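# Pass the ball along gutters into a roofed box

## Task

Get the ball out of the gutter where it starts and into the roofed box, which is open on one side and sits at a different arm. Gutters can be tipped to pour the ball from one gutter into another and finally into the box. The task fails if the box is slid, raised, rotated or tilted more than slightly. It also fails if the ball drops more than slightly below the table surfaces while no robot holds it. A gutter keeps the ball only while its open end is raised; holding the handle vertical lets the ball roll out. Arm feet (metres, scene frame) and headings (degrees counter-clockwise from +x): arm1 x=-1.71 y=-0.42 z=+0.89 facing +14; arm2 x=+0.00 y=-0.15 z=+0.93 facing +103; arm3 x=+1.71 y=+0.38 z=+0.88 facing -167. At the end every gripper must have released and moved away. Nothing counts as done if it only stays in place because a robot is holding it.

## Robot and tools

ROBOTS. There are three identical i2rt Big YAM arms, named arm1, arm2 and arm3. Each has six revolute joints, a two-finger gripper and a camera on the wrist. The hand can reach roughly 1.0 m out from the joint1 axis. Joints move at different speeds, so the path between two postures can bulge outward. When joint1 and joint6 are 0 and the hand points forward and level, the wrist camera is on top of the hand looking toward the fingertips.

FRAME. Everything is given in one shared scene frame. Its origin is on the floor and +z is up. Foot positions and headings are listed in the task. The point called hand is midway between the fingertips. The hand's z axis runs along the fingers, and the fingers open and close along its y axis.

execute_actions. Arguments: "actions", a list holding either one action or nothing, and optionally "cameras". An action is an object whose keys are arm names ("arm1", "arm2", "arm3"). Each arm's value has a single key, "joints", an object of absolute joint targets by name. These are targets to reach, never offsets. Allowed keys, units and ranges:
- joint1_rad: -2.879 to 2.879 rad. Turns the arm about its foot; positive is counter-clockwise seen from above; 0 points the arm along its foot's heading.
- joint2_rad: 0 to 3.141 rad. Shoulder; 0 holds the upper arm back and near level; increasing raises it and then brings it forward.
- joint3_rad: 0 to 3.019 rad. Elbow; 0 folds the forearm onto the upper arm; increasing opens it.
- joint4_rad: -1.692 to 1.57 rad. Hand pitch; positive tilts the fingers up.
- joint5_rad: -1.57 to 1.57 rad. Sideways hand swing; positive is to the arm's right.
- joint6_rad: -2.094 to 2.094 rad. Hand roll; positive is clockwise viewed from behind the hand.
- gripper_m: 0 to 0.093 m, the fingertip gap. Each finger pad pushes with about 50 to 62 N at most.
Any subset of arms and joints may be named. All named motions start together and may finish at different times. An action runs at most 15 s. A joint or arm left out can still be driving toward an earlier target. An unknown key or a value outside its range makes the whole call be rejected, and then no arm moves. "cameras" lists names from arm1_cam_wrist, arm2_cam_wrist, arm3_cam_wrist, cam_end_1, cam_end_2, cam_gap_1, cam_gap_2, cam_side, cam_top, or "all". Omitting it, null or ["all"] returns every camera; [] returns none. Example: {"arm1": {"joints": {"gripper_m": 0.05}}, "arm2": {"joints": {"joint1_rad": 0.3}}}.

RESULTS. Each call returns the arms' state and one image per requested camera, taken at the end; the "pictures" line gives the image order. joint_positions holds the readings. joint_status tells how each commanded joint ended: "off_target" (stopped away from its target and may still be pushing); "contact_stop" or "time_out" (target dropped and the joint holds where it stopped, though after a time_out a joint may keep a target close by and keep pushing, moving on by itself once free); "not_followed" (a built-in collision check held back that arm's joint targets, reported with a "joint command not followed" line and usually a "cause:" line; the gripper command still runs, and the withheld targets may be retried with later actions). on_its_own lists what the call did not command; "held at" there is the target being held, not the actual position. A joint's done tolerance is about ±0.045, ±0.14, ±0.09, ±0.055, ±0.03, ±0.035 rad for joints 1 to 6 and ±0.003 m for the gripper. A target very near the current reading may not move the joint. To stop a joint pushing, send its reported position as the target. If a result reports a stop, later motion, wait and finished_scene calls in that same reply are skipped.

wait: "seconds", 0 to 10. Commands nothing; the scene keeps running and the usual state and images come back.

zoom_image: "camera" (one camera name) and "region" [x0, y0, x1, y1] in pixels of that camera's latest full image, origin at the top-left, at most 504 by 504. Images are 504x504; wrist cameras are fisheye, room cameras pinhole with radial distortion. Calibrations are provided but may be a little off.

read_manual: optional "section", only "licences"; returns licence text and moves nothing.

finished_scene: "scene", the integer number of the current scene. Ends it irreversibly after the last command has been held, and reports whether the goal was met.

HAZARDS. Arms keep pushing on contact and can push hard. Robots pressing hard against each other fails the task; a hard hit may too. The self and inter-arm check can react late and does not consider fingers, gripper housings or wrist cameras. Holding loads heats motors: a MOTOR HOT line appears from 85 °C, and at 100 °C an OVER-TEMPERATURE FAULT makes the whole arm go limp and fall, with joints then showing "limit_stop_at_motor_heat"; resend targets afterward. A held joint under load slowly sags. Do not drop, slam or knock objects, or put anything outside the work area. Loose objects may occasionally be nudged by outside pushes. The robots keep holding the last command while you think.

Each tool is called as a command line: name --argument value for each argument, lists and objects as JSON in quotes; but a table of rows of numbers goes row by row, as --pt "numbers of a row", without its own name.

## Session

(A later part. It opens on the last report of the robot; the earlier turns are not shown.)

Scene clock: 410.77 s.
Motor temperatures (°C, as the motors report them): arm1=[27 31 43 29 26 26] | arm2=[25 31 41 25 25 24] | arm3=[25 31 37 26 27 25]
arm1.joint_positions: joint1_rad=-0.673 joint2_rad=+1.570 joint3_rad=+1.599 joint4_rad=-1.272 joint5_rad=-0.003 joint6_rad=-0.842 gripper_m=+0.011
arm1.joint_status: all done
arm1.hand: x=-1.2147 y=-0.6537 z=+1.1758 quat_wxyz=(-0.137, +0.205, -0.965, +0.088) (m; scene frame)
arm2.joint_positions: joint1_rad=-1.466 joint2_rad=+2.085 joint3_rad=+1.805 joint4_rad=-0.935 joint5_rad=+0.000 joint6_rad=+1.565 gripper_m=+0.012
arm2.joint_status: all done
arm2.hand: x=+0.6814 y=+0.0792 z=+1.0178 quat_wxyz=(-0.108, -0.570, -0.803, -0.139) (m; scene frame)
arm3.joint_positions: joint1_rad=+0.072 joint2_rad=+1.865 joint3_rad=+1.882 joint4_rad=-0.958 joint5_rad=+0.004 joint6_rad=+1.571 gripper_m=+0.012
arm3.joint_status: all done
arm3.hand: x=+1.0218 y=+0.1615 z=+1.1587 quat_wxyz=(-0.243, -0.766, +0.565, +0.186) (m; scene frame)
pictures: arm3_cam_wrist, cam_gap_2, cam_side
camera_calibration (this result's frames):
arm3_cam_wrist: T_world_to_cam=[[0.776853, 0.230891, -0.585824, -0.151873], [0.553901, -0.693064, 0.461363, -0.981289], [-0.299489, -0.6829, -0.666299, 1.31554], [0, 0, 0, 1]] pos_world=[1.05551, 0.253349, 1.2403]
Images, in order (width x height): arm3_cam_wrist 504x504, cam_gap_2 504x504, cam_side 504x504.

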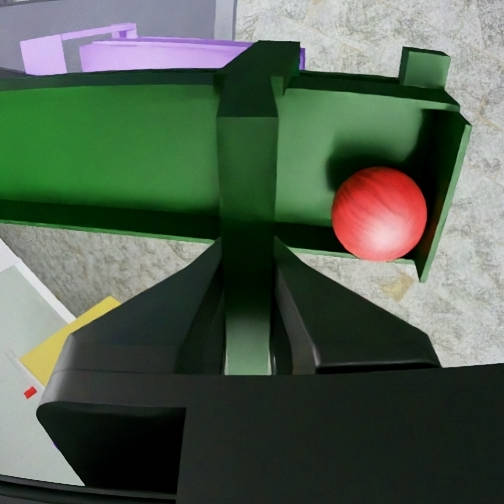

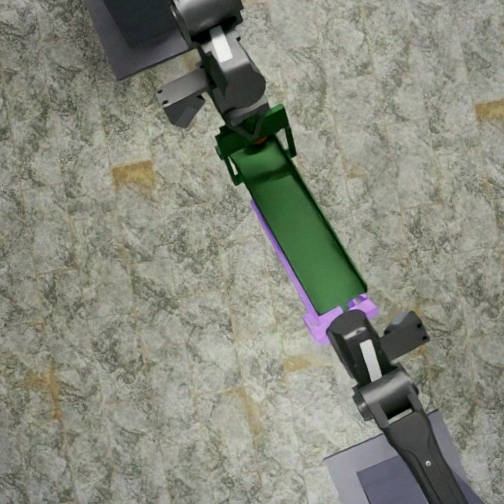

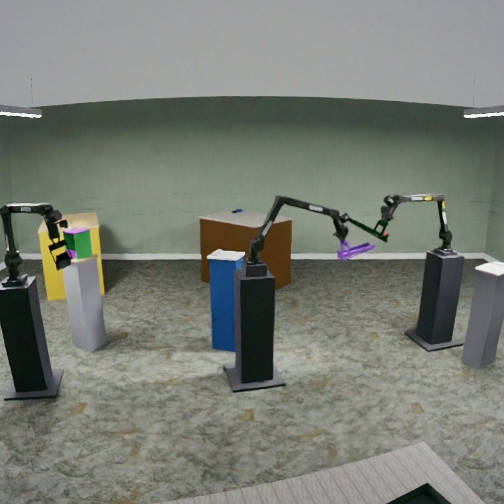

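zoom_image --camera "cam_gap_2" --region '[210, 100, 330, 240]'

zoom_image --camera "cam_gap_2" --region '[280, 240, 400, 360]'

Region (210, 100, 330, 240) of cam_gap_2's 504x504 image, scaled by 3.600, with more detail than that image has; it fills the left 432 columns of this view, and the rest is white.

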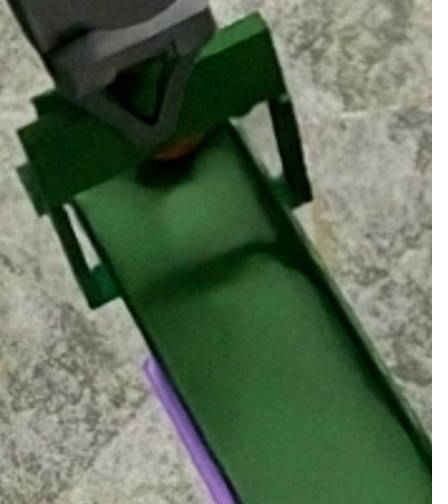

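Region (280, 240, 400, 360) of cam_gap_2's 504x504 image, scaled by 4.200, with more detail than that image has.

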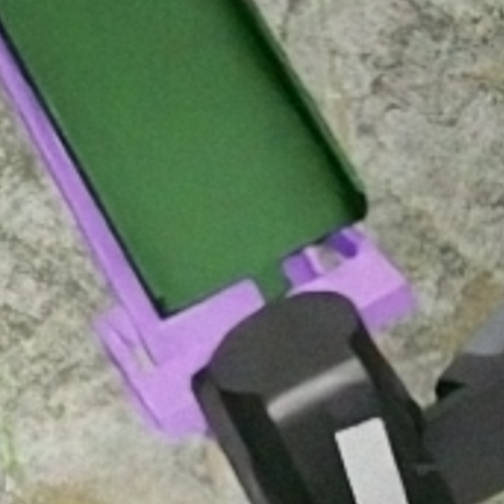

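zoom_image --camera "cam_side" --region '[335, 205, 395, 265]'

Region (335, 205, 395, 265) of cam_side's 504x504 image, scaled by 8.400, with more detail than that image has.

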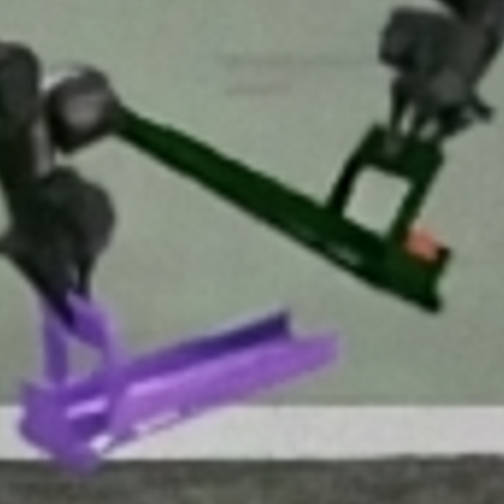

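execute_actions --actions '[{"arm2": {"joints": {"joint4_rad": -1.005}}, "arm3": {"joints": {"joint4_rad": -1.47}}}]' --cameras '["cam_gap_2", "cam_side", "arm3_cam_wrist", "arm2_cam_wrist"]'

Scene clock: 495.07 s.
Motor temperatures (°C, as the motors report them): arm1=[27 31 43 29 26 26] | arm2=[25 36 44 25 25 24] | arm3=[25 34 44 26 27 25]
arm1.joint_positions: joint1_rad=-0.673 joint2_rad=+1.570 joint3_rad=+1.599 joint4_rad=-1.272 joint5_rad=-0.003 joint6_rad=-0.842 gripper_m=+0.011
arm1.joint_status: not commanded
arm1.hand: x=-1.2147 y=-0.6537 z=+1.1758 quat_wxyz=(-0.137, +0.205, -0.965, +0.088) (m; scene frame)
arm2.joint_positions: joint1_rad=-1.466 joint2_rad=+2.085 joint3_rad=+1.805 joint4_rad=-1.001 joint5_rad=+0.000 joint6_rad=+1.565 gripper_m=+0.012
arm2.joint_status: all done
arm2.hand: x=+0.6669 y=+0.0741 z=+1.0127 quat_wxyz=(-0.089, -0.573, -0.807, -0.112) (m; scene frame)
arm3.joint_positions: joint1_rad=+0.072 joint2_rad=+1.865 joint3_rad=+1.882 joint4_rad=-1.461 joint5_rad=+0.004 joint6_rad=+1.571 gripper_m=+0.012
arm3.joint_status: all done
arm3.hand: x=+1.1306 y=+0.1954 z=+1.1146 quat_wxyz=(-0.044, -0.803, +0.593, +0.040) (m; scene frame)
pictures: arm2_cam_wrist, arm3_cam_wrist, cam_gap_2, cam_side
camera_calibration (this result's frames):
arm2_cam_wrist: T_world_to_cam=[[-0.908251, -0.315198, -0.275191, 0.911731], [-0.418105, 0.709387, 0.567414, -0.345833], [0.0163697, 0.630413, -0.776087, 0.851747], [0, 0, 0, 1]] pos_world=[0.669543, -0.00424746, 1.10816]
arm3_cam_wrist: T_world_to_cam=[[0.951672, 0.281314, -0.12322, -0.993218], [0.300697, -0.771886, 0.560155, -0.806163], [0.0624676, -0.570136, -0.819172, 1.081], [0, 0, 0, 1]] pos_world=[1.1201, 0.27346, 1.21472]
Images, in order (width x height): arm2_cam_wrist 504x504, arm3_cam_wrist 504x504, cam_gap_2 504x504, cam_side 504x504.

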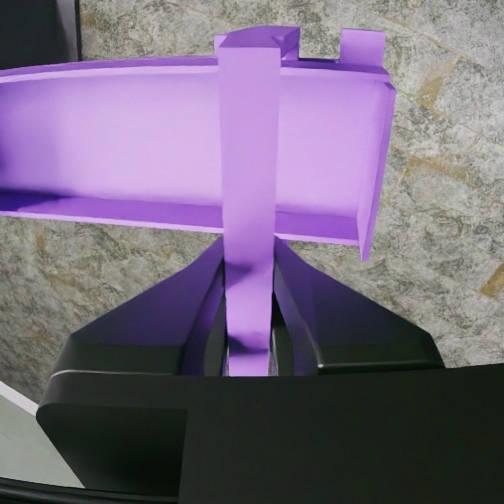

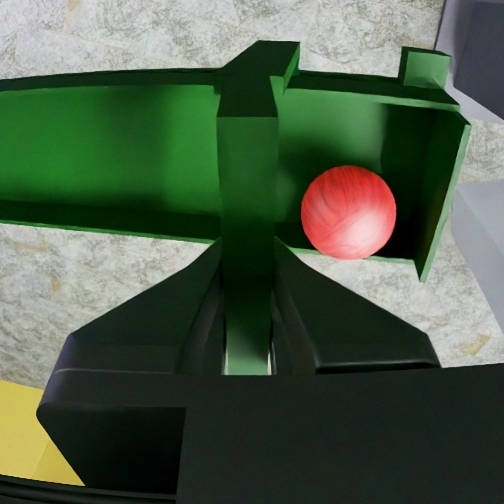

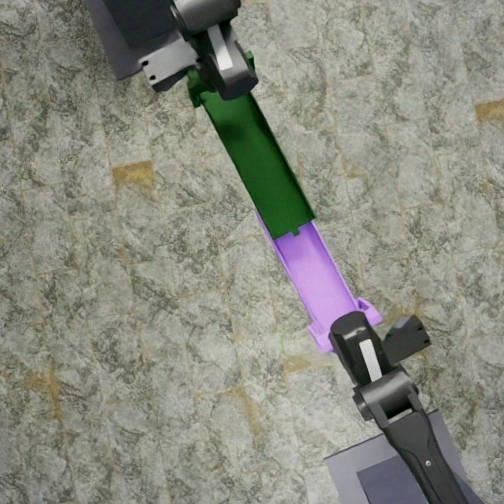

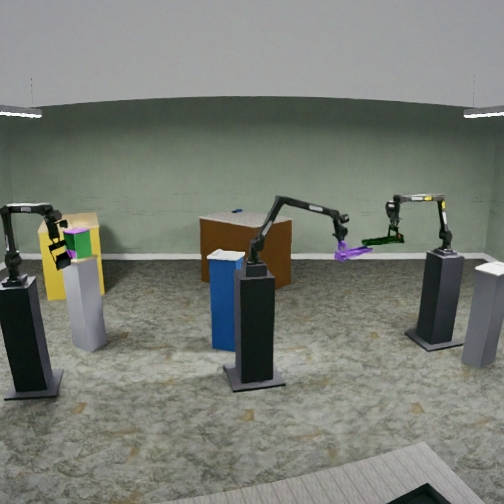

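execute_actions --actions '[]' --cameras '["cam_gap_2", "cam_side", "arm3_cam_wrist", "arm2_cam_wrist"]'

Scene clock: 497.00 s.
Motor temperatures (°C, as the motors report them): arm1=[27 31 43 29 26 26] | arm2=[25 36 44 25 25 24] | arm3=[25 34 44 26 27 25]
arm1.joint_positions: joint1_rad=-0.673 joint2_rad=+1.570 joint3_rad=+1.599 joint4_rad=-1.272 joint5_rad=-0.003 joint6_rad=-0.842 gripper_m=+0.011
arm1.joint_status: not commanded
arm1.hand: x=-1.2147 y=-0.6537 z=+1.1758 quat_wxyz=(-0.137, +0.205, -0.965, +0.088) (m; scene frame)
arm2.joint_positions: joint1_rad=-1.466 joint2_rad=+2.085 joint3_rad=+1.805 joint4_rad=-1.005 joint5_rad=-0.001 joint6_rad=+1.567 gripper_m=+0.012
arm2.joint_status: all done
arm2.hand: x=+0.6659 y=+0.0740 z=+1.0124 quat_wxyz=(-0.087, -0.574, -0.807, -0.111) (m; scene frame)
arm3.joint_positions: joint1_rad=+0.072 joint2_rad=+1.865 joint3_rad=+1.882 joint4_rad=-1.462 joint5_rad=+0.004 joint6_rad=+1.572 gripper_m=+0.012
arm3.joint_status: all done
arm3.hand: x=+1.1310 y=+0.1955 z=+1.1145 quat_wxyz=(-0.044, -0.803, +0.593, +0.039) (m; scene frame)
pictures: arm2_cam_wrist, arm3_cam_wrist, cam_gap_2, cam_side
camera_calibration (this result's frames):
arm2_cam_wrist: T_world_to_cam=[[-0.909845, -0.31408, -0.271175, 0.907612], [-0.414718, 0.710071, 0.569041, -0.349889], [0.0138297, 0.6302, -0.776309, 0.853594], [0, 0, 0, 1]] pos_world=[0.668876, -0.00442625, 1.10788]
arm3_cam_wrist: T_world_to_cam=[[0.951962, 0.280992, -0.121705, -0.995548], [0.299546, -0.772014, 0.560595, -0.805378], [0.0635646, -0.570122, -0.819098, 1.07964], [0, 0, 0, 1]] pos_world=[1.12034, 0.273507, 1.21466]
Images, in order (width x height): arm2_cam_wrist 504x504, arm3_cam_wrist 504x504, cam_gap_2 504x504, cam_side 504x504.

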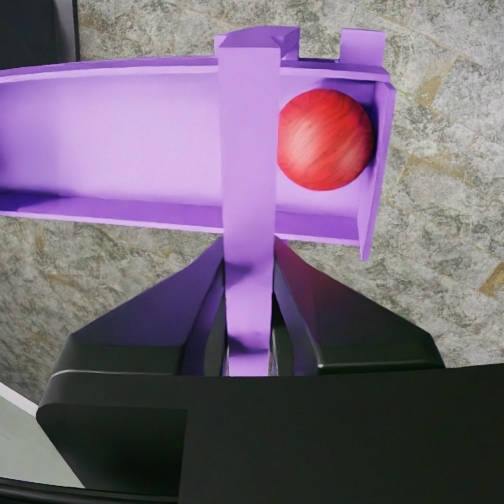

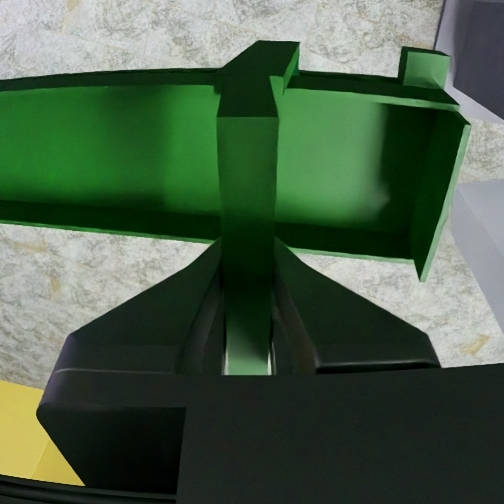

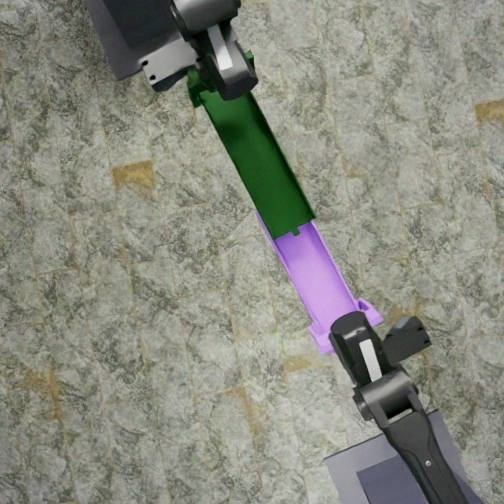

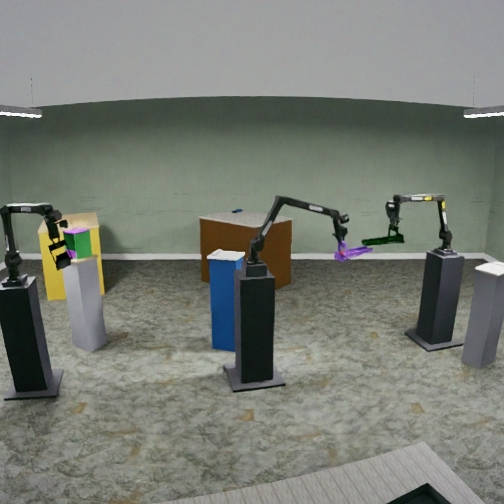

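zoom_image --camera "cam_side" --region '[330, 205, 410, 270]'

Region (330, 205, 410, 270) of cam_side's 504x504 image, scaled by 6.300, with more detail than that image has; it fills the top 410 rows of this view, and the rest is white.

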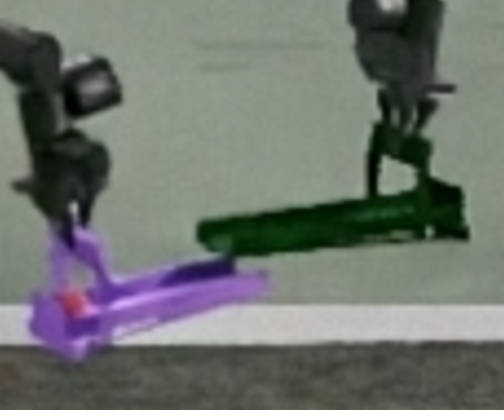

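execute_actions --actions '[{"arm1": {"joints": {"joint1_rad": -0.08, "joint2_rad": 1.855, "joint3_rad": 1.80, "joint4_rad": -1.19, "joint5_rad": 0.0, "joint6_rad": -1.585}}, "arm2": {"joints": {"joint1_rad": 1.508, "joint2_rad": 1.78, "joint4_rad": -0.90}}, "arm3": {"joints": {"joint1_rad": 1.706, "joint2_rad": 1.60, "joint4_rad": -1.215, "joint5_rad": -0.213, "joint6_rad": -0.165}}}]' --cameras '["cam_gap_1", "cam_side", "arm2_cam_wrist", "cam_end_2"]'

Scene clock: 587.13 s.
Motor temperatures (°C, as the motors report them): arm1=[27 31 44 29 26 26] | arm2=[25 37 45 25 25 24] | arm3=[25 35 45 26 26 25]
arm1.joint_positions: joint1_rad=-0.086 joint2_rad=+1.893 joint3_rad=+1.759 joint4_rad=-1.192 joint5_rad=-0.001 joint6_rad=-1.568 gripper_m=+0.011
arm1.joint_status: all done
arm1.hand: x=-1.0805 y=-0.3208 z=+1.0734 quat_wxyz=(-0.102, +0.756, -0.642, +0.076) (m; scene frame)
arm2.joint_positions: joint1_rad=+1.518 joint2_rad=+1.810 joint3_rad=+1.837 joint4_rad=-0.902 joint5_rad=-0.002 joint6_rad=+1.569 gripper_m=+0.012
arm2.joint_status: all done
arm2.hand: x=-0.7074 y=-0.2713 z=+1.2329 quat_wxyz=(+0.265, +0.718, -0.606, -0.215) (m; scene frame)
arm3.joint_positions: joint1_rad=+1.711 joint2_rad=+1.625 joint3_rad=+1.921 joint4_rad=-1.225 joint5_rad=-0.212 joint6_rad=-0.160 gripper_m=+0.012
arm3.joint_status: all done
arm3.hand: x=+1.9689 y=-0.1941 z=+1.3022 quat_wxyz=(-0.307, -0.443, -0.835, +0.115) (m; scene frame)
pictures: arm2_cam_wrist, cam_end_2, cam_gap_1, cam_side
camera_calibration (this result's frames):
arm2_cam_wrist: T_world_to_cam=[[0.763012, 0.12137, -0.634888, 1.35943], [0.510681, -0.715319, 0.476994, -0.418392], [-0.396254, -0.688177, -0.607779, 0.405786], [0, 0, 0, 1]] pos_world=[-0.6628, -0.185025, 1.30928]
Images, in order (width x height): arm2_cam_wrist 504x504, cam_end_2 504x504, cam_gap_1 504x504, cam_side 504x504.

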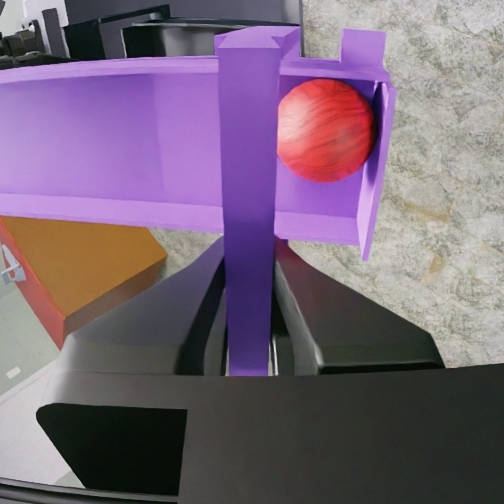

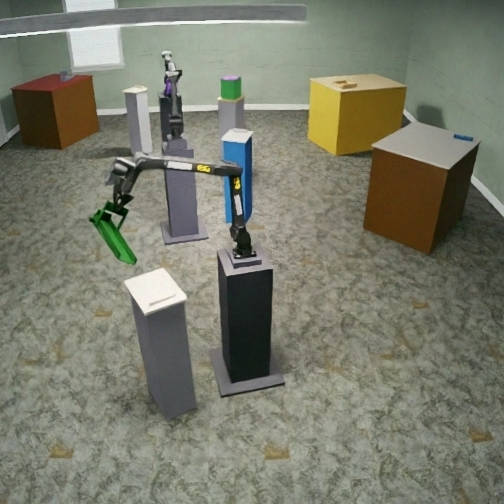

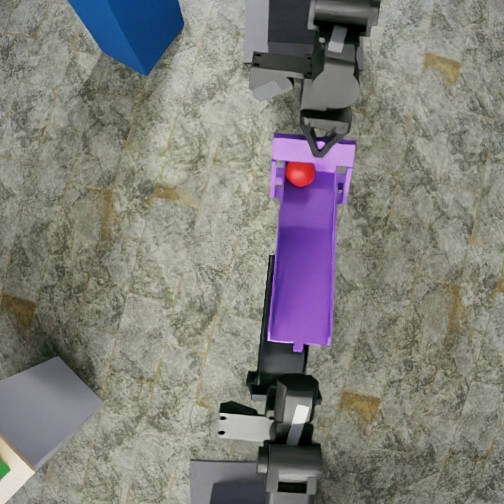

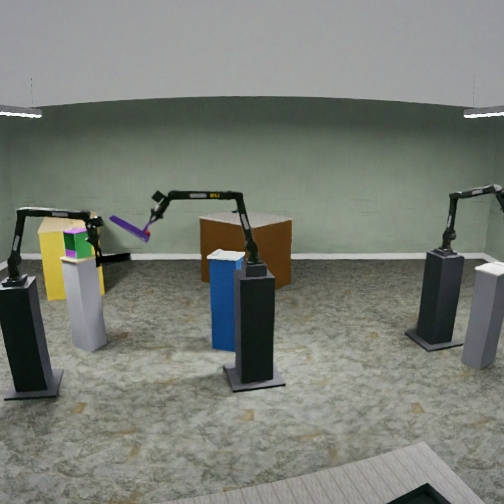

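zoom_image --camera "cam_gap_1" --region '[230, 230, 370, 410]'

zoom_image --camera "cam_gap_1" --region '[240, 110, 380, 280]'

zoom_image --camera "cam_side" --region '[80, 190, 180, 280]'

Region (230, 230, 370, 410) of cam_gap_1's 504x504 image, scaled by 2.800, with more detail than that image has.

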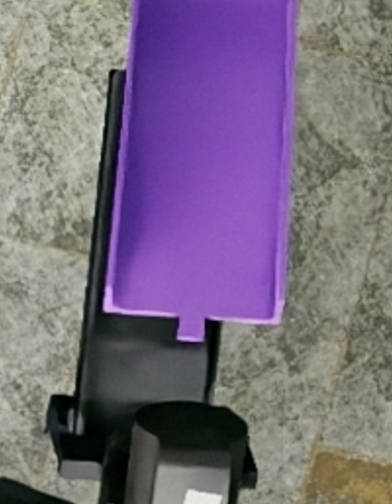

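Region (240, 110, 380, 280) of cam_gap_1's 504x504 image, scaled by 2.965, with more detail than that image has; it fills the left 415 columns of this view, and the rest is white.

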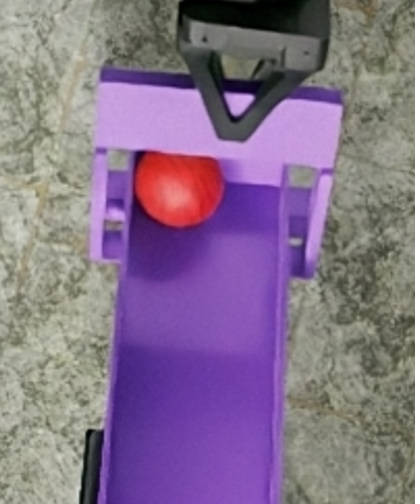

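Region (80, 190, 180, 280) of cam_side's 504x504 image, scaled by 5.040, with more detail than that image has; it fills the top 454 rows of this view, and the rest is white.

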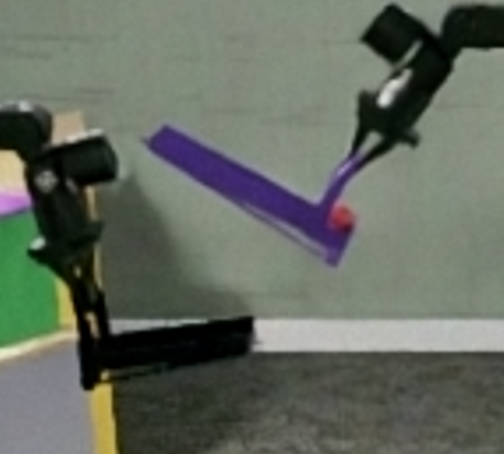

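execute_actions --actions '[{"arm1": {"joints": {"joint2_rad": 2.0, "joint3_rad": 2.055}}, "arm2": {"joints": {"joint4_rad": -1.482}}}]' --cameras '["cam_gap_1", "cam_side", "arm2_cam_wrist", "arm1_cam_wrist"]'

wait --seconds 2

Scene clock: 637.97 s.
Motor temperatures (°C, as the motors report them): arm1=[27 33 45 29 26 26] | arm2=[25 36 44 25 25 24] | arm3=[25 34 43 26 26 25]
arm1.joint_positions: joint1_rad=-0.086 joint2_rad=+2.018 joint3_rad=+1.983 joint4_rad=-1.196 joint5_rad=-0.001 joint6_rad=-1.569 gripper_m=+0.011
arm1.joint_status: all done
arm1.hand: x=-1.0153 y=-0.3101 z=+1.0924 quat_wxyz=(-0.138, +0.750, -0.638, +0.107) (m; scene frame)
arm2.joint_positions: joint1_rad=+1.518 joint2_rad=+1.810 joint3_rad=+1.837 joint4_rad=-1.476 joint5_rad=-0.002 joint6_rad=+1.569 gripper_m=+0.012
arm2.joint_status: all done
arm2.hand: x=-0.5813 y=-0.2504 z=+1.1776 quat_wxyz=(+0.052, +0.764, -0.643, -0.034) (m; scene frame)
arm3.joint_positions: joint1_rad=+1.711 joint2_rad=+1.625 joint3_rad=+1.921 joint4_rad=-1.225 joint5_rad=-0.212 joint6_rad=-0.160 gripper_m=+0.012
arm3.joint_status: not commanded
arm3.hand: x=+1.9689 y=-0.1941 z=+1.3022 quat_wxyz=(-0.307, -0.443, -0.835, +0.115) (m; scene frame)
pictures: arm1_cam_wrist, arm2_cam_wrist, cam_gap_1, cam_side
camera_calibration (this result's frames):
arm1_cam_wrist: T_world_to_cam=[[0.930727, 0.139483, 0.33807, 0.618765], [-0.0605726, -0.852849, 0.518632, -0.884443], [0.360663, -0.503183, -0.785321, 1.18975], [0, 0, 0, 1]] pos_world=[-1.05857, -0.241944, 1.18385]
arm2_cam_wrist: T_world_to_cam=[[0.979614, 0.165707, -0.113566, 0.748688], [0.200407, -0.767003, 0.609544, -0.790772], [0.0139008, -0.619877, -0.784576, 0.900276], [0, 0, 0, 1]] pos_world=[-0.587464, -0.172527, 1.27337]
Images, in order (width x height): arm1_cam_wrist 504x504, arm2_cam_wrist 504x504, cam_gap_1 504x504, cam_side 504x504.

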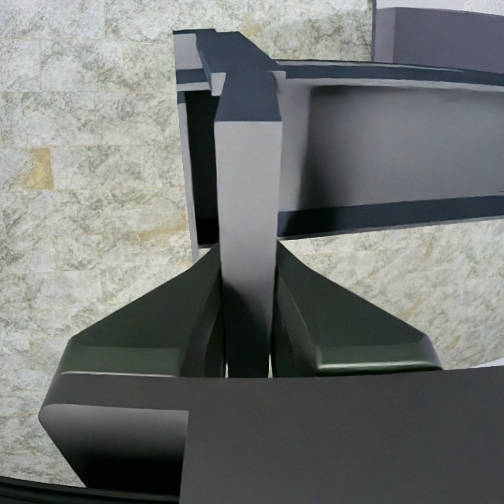

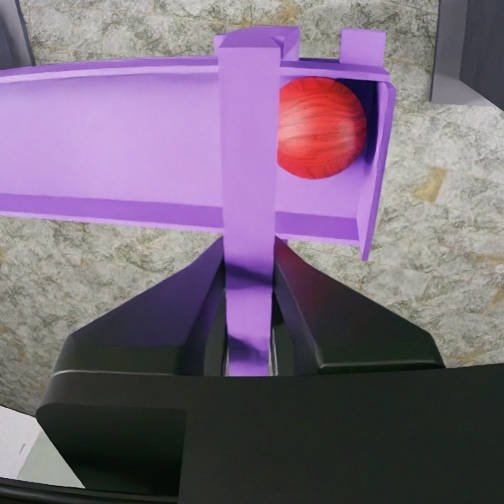

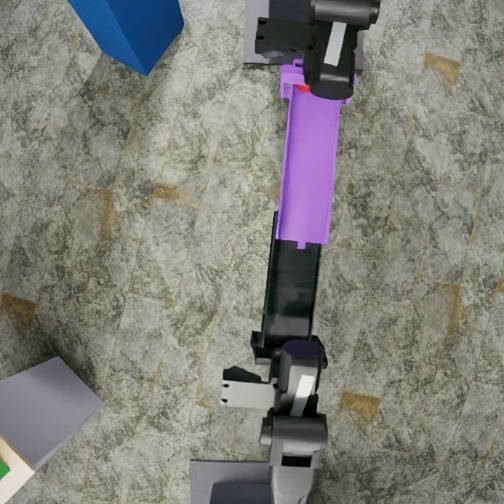

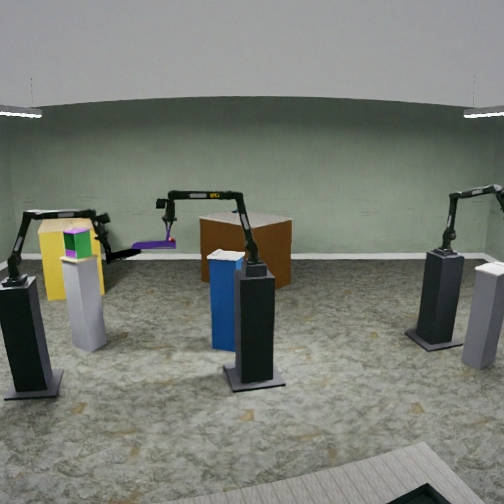

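Scene clock: 639.97 s.
Motor temperatures (°C, as the motors report them): arm1=[27 33 45 29 26 26] | arm2=[25 36 44 25 25 24] | arm3=[25 34 43 26 26 25]
arm1.joint_positions: joint1_rad=-0.086 joint2_rad=+2.018 joint3_rad=+1.983 joint4_rad=-1.196 joint5_rad=-0.001 joint6_rad=-1.569 gripper_m=+0.011
arm1.joint_status: all done
arm1.hand: x=-1.0153 y=-0.3101 z=+1.0924 quat_wxyz=(-0.138, +0.750, -0.638, +0.107) (m; scene frame)
arm2.joint_positions: joint1_rad=+1.518 joint2_rad=+1.810 joint3_rad=+1.837 joint4_rad=-1.477 joint5_rad=-0.002 joint6_rad=+1.569 gripper_m=+0.012
arm2.joint_status: all done
arm2.hand: x=-0.5810 y=-0.2503 z=+1.1776 quat_wxyz=(+0.051, +0.764, -0.643, -0.033) (m; scene frame)
arm3.joint_positions: joint1_rad=+1.711 joint2_rad=+1.625 joint3_rad=+1.921 joint4_rad=-1.225 joint5_rad=-0.212 joint6_rad=-0.160 gripper_m=+0.012
arm3.joint_status: not commanded
arm3.hand: x=+1.9689 y=-0.1941 z=+1.3022 quat_wxyz=(-0.307, -0.443, -0.835, +0.115) (m; scene frame)
wait: 2.00 s; at rest by 0.27 s
pictures: arm1_cam_wrist, arm2_cam_wrist, arm3_cam_wrist, cam_end_1, cam_end_2, cam_gap_1, cam_gap_2, cam_side, cam_top
camera_calibration (this result's frames):
arm1_cam_wrist: T_world_to_cam=[[0.930727, 0.139483, 0.33807, 0.618765], [-0.0605726, -0.852849, 0.518632, -0.884443], [0.360663, -0.503183, -0.785321, 1.18975], [0, 0, 0, 1]] pos_world=[-1.05857, -0.241944, 1.18385]
arm2_cam_wrist: T_world_to_cam=[[0.97978, 0.165757, -0.11205, 0.746636], [0.199506, -0.767157, 0.609646, -0.791452], [0.0150932, -0.619674, -0.784714, 0.901181], [0, 0, 0, 1]] pos_world=[-0.587242, -0.172489, 1.27334]
arm3_cam_wrist: T_world_to_cam=[[-0.812553, -0.57566, -0.0915099, 1.60767], [-0.573247, 0.817639, -0.0534263, 1.36421], [0.105577, 0.00904605, -0.99437, 1.21594], [0, 0, 0, 1]] pos_world=[1.95996, -0.200957, 1.4291]
Images, in order (width x height): arm1_cam_wrist 504x504, arm2_cam_wrist 504x504, arm3_cam_wrist 504x504, cam_end_1 504x504, cam_end_2 504x504, cam_gap_1 504x504, cam_gap_2 504x504, cam_side 504x504, cam_top 504x504.

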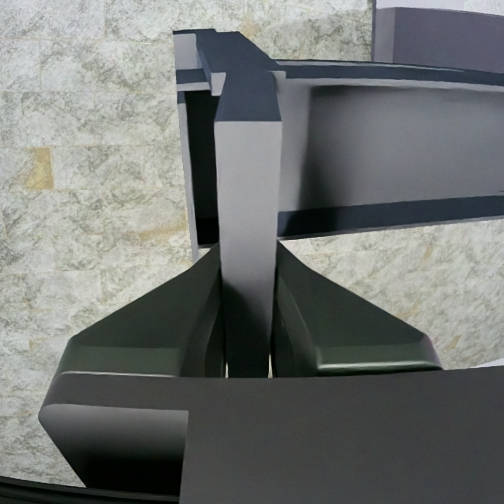

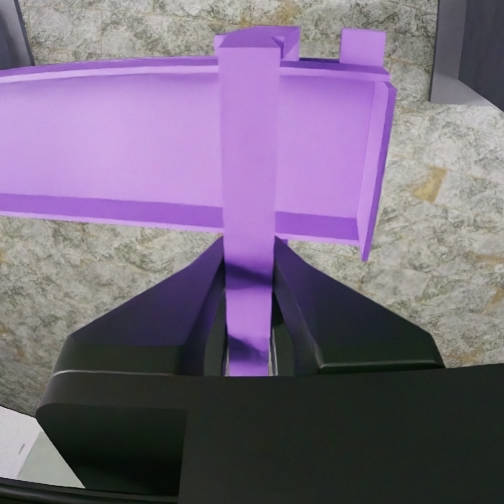

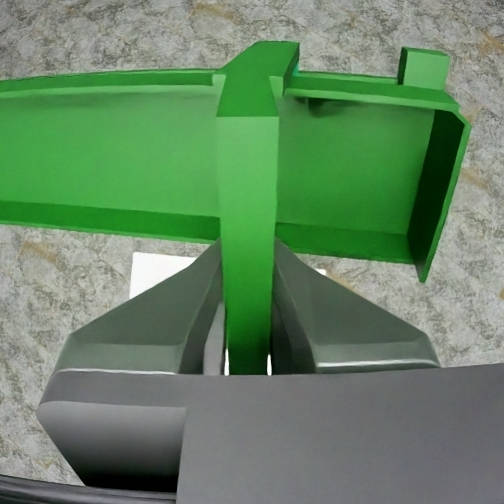

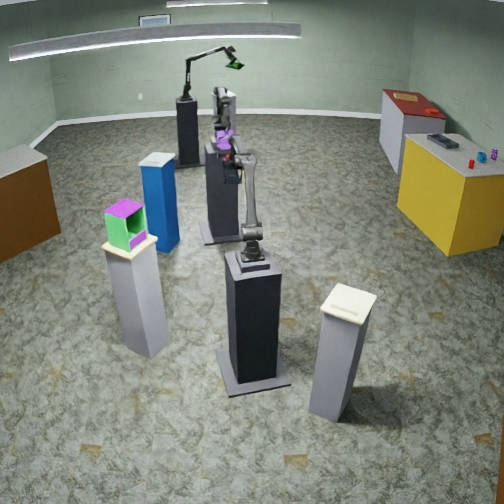

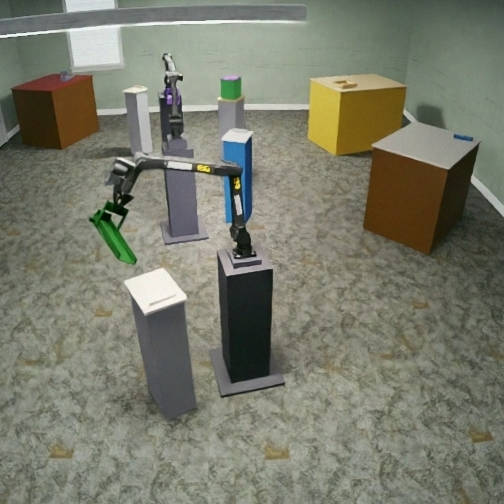

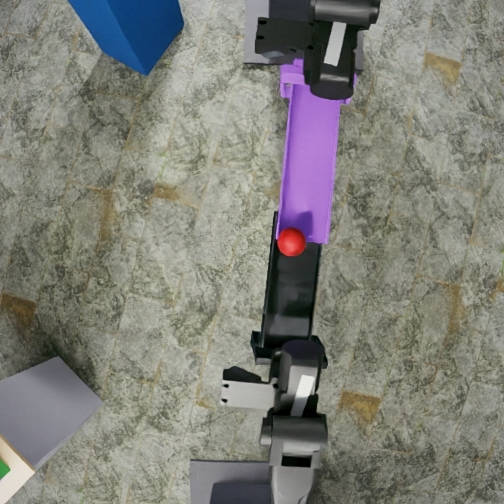

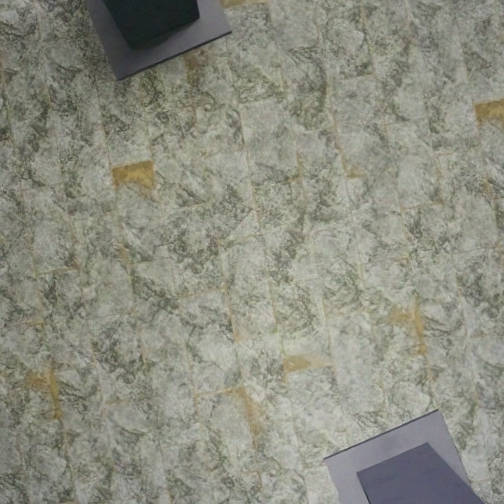

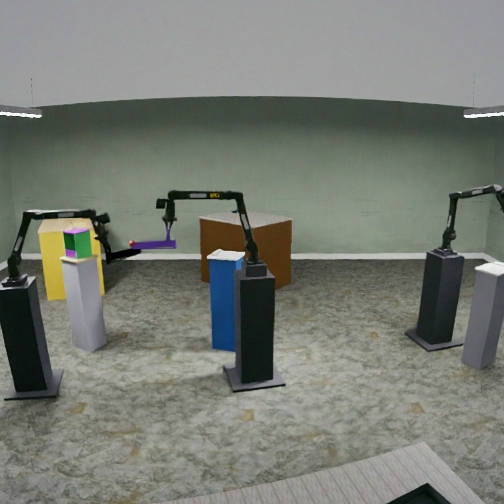

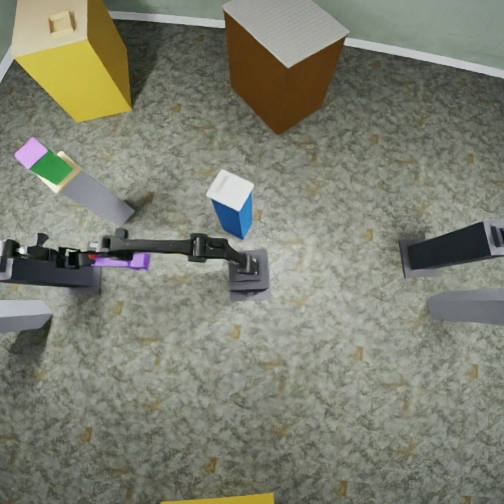

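execute_actions --actions '[]' --cameras '["cam_gap_1", "cam_side", "arm1_cam_wrist", "cam_end_1", "cam_top"]'

Scene clock: 642.40 s.
Motor temperatures (°C, as the motors report them): arm1=[27 33 46 29 26 26] | arm2=[25 36 44 25 25 24] | arm3=[25 34 43 26 26 25]
arm1.joint_positions: joint1_rad=-0.086 joint2_rad=+2.018 joint3_rad=+1.983 joint4_rad=-1.197 joint5_rad=+0.000 joint6_rad=-1.571 gripper_m=+0.011
arm1.joint_status: all done
arm1.hand: x=-1.0155 y=-0.3104 z=+1.0923 quat_wxyz=(-0.137, +0.751, -0.637, +0.107) (m; scene frame)
arm2.joint_positions: joint1_rad=+1.518 joint2_rad=+1.810 joint3_rad=+1.837 joint4_rad=-1.477 joint5_rad=-0.002 joint6_rad=+1.569 gripper_m=+0.012
arm2.joint_status: all done
arm2.hand: x=-0.5810 y=-0.2503 z=+1.1776 quat_wxyz=(+0.051, +0.764, -0.643, -0.033) (m; scene frame)
arm3.joint_positions: joint1_rad=+1.711 joint2_rad=+1.625 joint3_rad=+1.921 joint4_rad=-1.225 joint5_rad=-0.212 joint6_rad=-0.160 gripper_m=+0.012
arm3.joint_status: not commanded
arm3.hand: x=+1.9689 y=-0.1941 z=+1.3022 quat_wxyz=(-0.307, -0.443, -0.835, +0.115) (m; scene frame)
pictures: arm1_cam_wrist, cam_end_1, cam_gap_1, cam_side, cam_top
camera_calibration (this result's frames):
arm1_cam_wrist: T_world_to_cam=[[0.930865, 0.141062, 0.337033, 0.620808], [-0.0592292, -0.851997, 0.520185, -0.884675], [0.360529, -0.504184, -0.78474, 1.18855], [0, 0, 0, 1]] pos_world=[-1.05879, -0.242065, 1.18367]
Images, in order (width x height): arm1_cam_wrist 504x504, cam_end_1 504x504, cam_gap_1 504x504, cam_side 504x504, cam_top 504x504.

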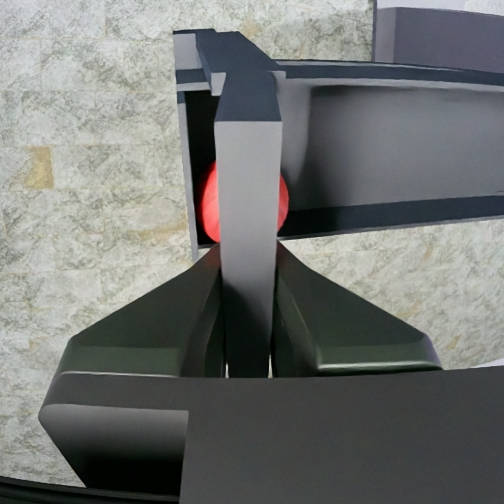

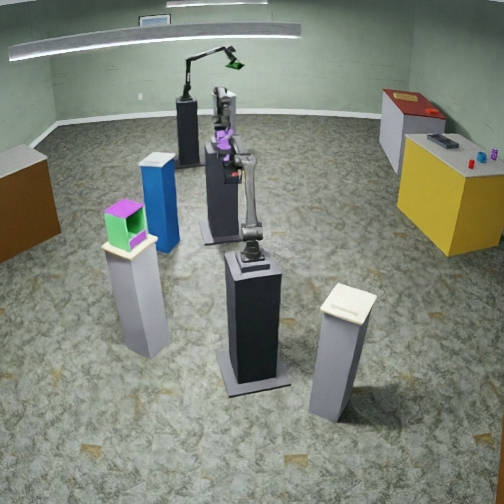

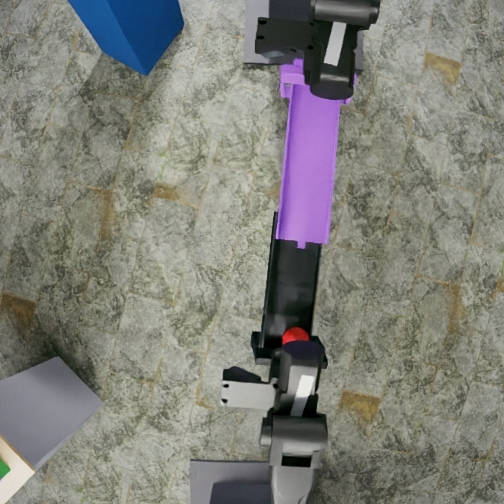

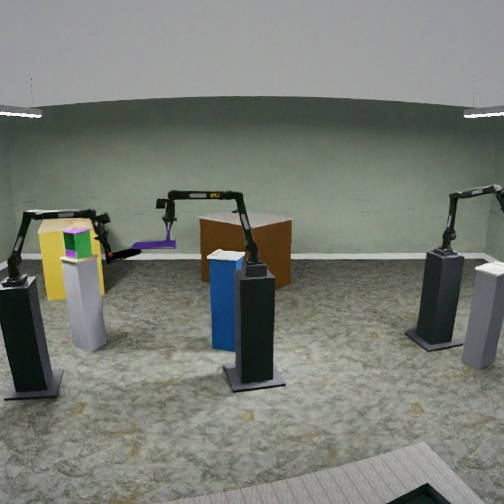

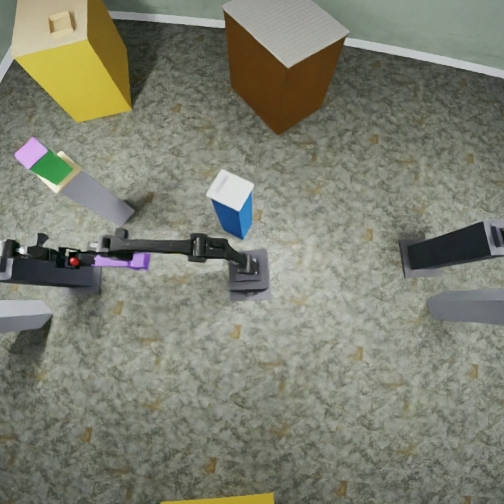

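zoom_image --camera "cam_end_1" --region '[85, 185, 175, 275]'

zoom_image --camera "cam_side" --region '[40, 200, 190, 280]'

Region (85, 185, 175, 275) of cam_end_1's 504x504 image, scaled by 5.600, with more detail than that image has.

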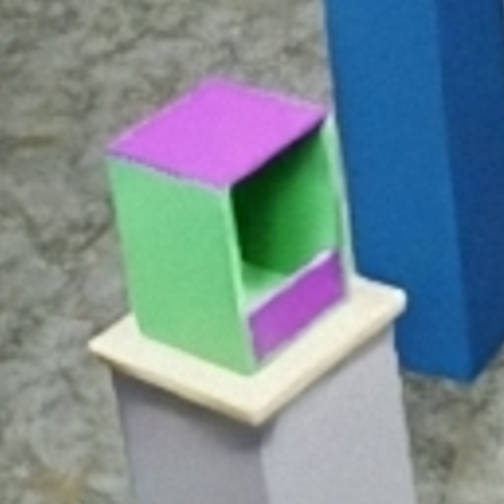

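Region (40, 200, 190, 280) of cam_side's 504x504 image, scaled by 3.360, with more detail than that image has; it fills the top 269 rows of this view, and the rest is white.

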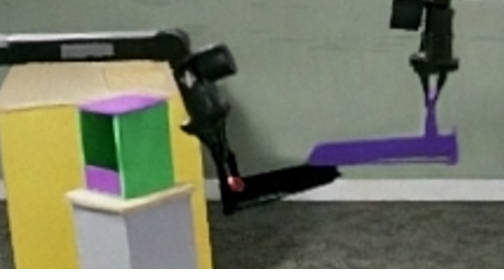

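execute_actions --actions '[{"arm1": {"joints": {"joint1_rad": 1.05, "joint2_rad": 1.085, "joint3_rad": 1.30}}, "arm2": {"joints": {"joint1_rad": 0.36, "joint2_rad": 1.545, "joint4_rad": -0.86, "joint5_rad": -0.171, "joint6_rad": 0.95}}, "arm3": {"joints": {"joint3_rad": 1.415}}}]' --cameras '["cam_end_1", "cam_side", "arm1_cam_wrist", "cam_top", "cam_end_2"]'

Scene clock: 764.13 s.
Motor temperatures (°C, as the motors report them): arm1=[27 34 50 29 26 26] | arm2=[25 36 43 25 25 24] | arm3=[25 34 42 26 26 25]
arm1.joint_positions: joint1_rad=+1.052 joint2_rad=+1.092 joint3_rad=+1.281 joint4_rad=-1.196 joint5_rad=-0.004 joint6_rad=-1.573 gripper_m=+0.011
arm1.joint_status: all done
arm1.hand: x=-1.6083 y=-0.0302 z=+1.2573 quat_wxyz=(-0.284, +0.950, -0.126, +0.038) (m; scene frame)
arm2.joint_positions: joint1_rad=+0.353 joint2_rad=+1.561 joint3_rad=+1.830 joint4_rad=-0.891 joint5_rad=-0.168 joint6_rad=+0.963 gripper_m=+0.012
arm2.joint_status: all done
arm2.hand: x=-0.3800 y=+0.3837 z=+1.3905 quat_wxyz=(+0.070, +0.527, -0.717, -0.451) (m; scene frame)
arm3.joint_positions: joint1_rad=+1.711 joint2_rad=+1.618 joint3_rad=+1.407 joint4_rad=-1.224 joint5_rad=-0.211 joint6_rad=-0.162 gripper_m=+0.012
arm3.joint_status: all done
arm3.hand: x=+1.9316 y=-0.0921 z=+1.0662 quat_wxyz=(-0.119, -0.488, -0.864, -0.045) (m; scene frame)
pictures: arm1_cam_wrist, cam_end_1, cam_end_2, cam_side, cam_top
camera_calibration (this result's frames):
arm1_cam_wrist: T_world_to_cam=[[0.227193, 0.807348, 0.544584, -0.295029], [0.712507, -0.519011, 0.472188, 0.544665], [0.663866, 0.280742, -0.693157, 2.06936], [0, 0, 0, 1]] pos_world=[-1.69482, -0.0600772, 1.33787]
Images, in order (width x height): arm1_cam_wrist 504x504, cam_end_1 504x504, cam_end_2 504x504, cam_side 504x504, cam_top 504x504.

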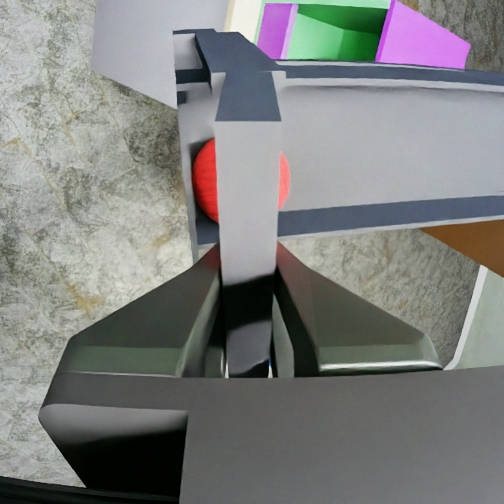

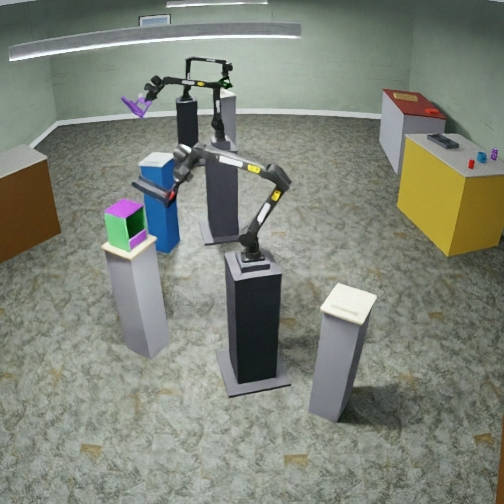

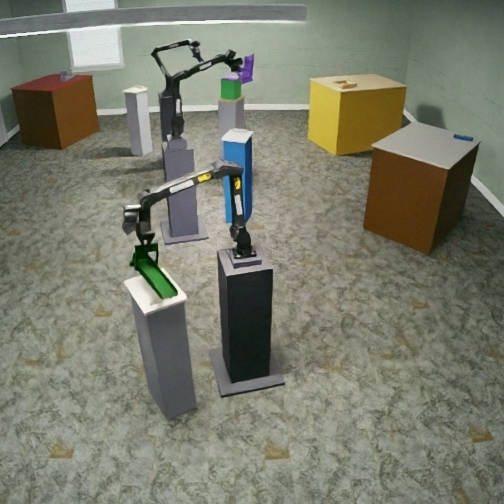

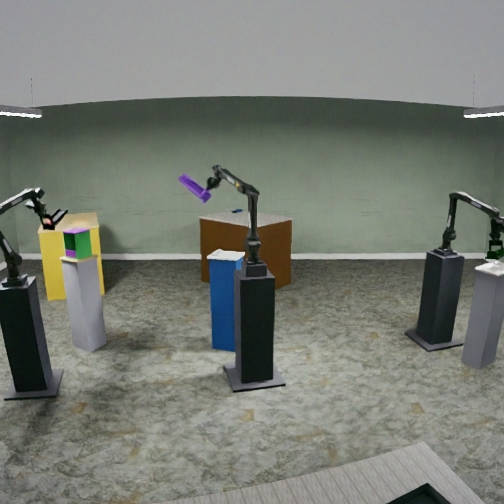

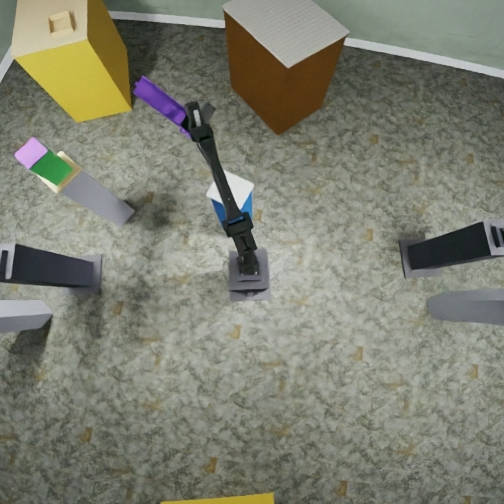

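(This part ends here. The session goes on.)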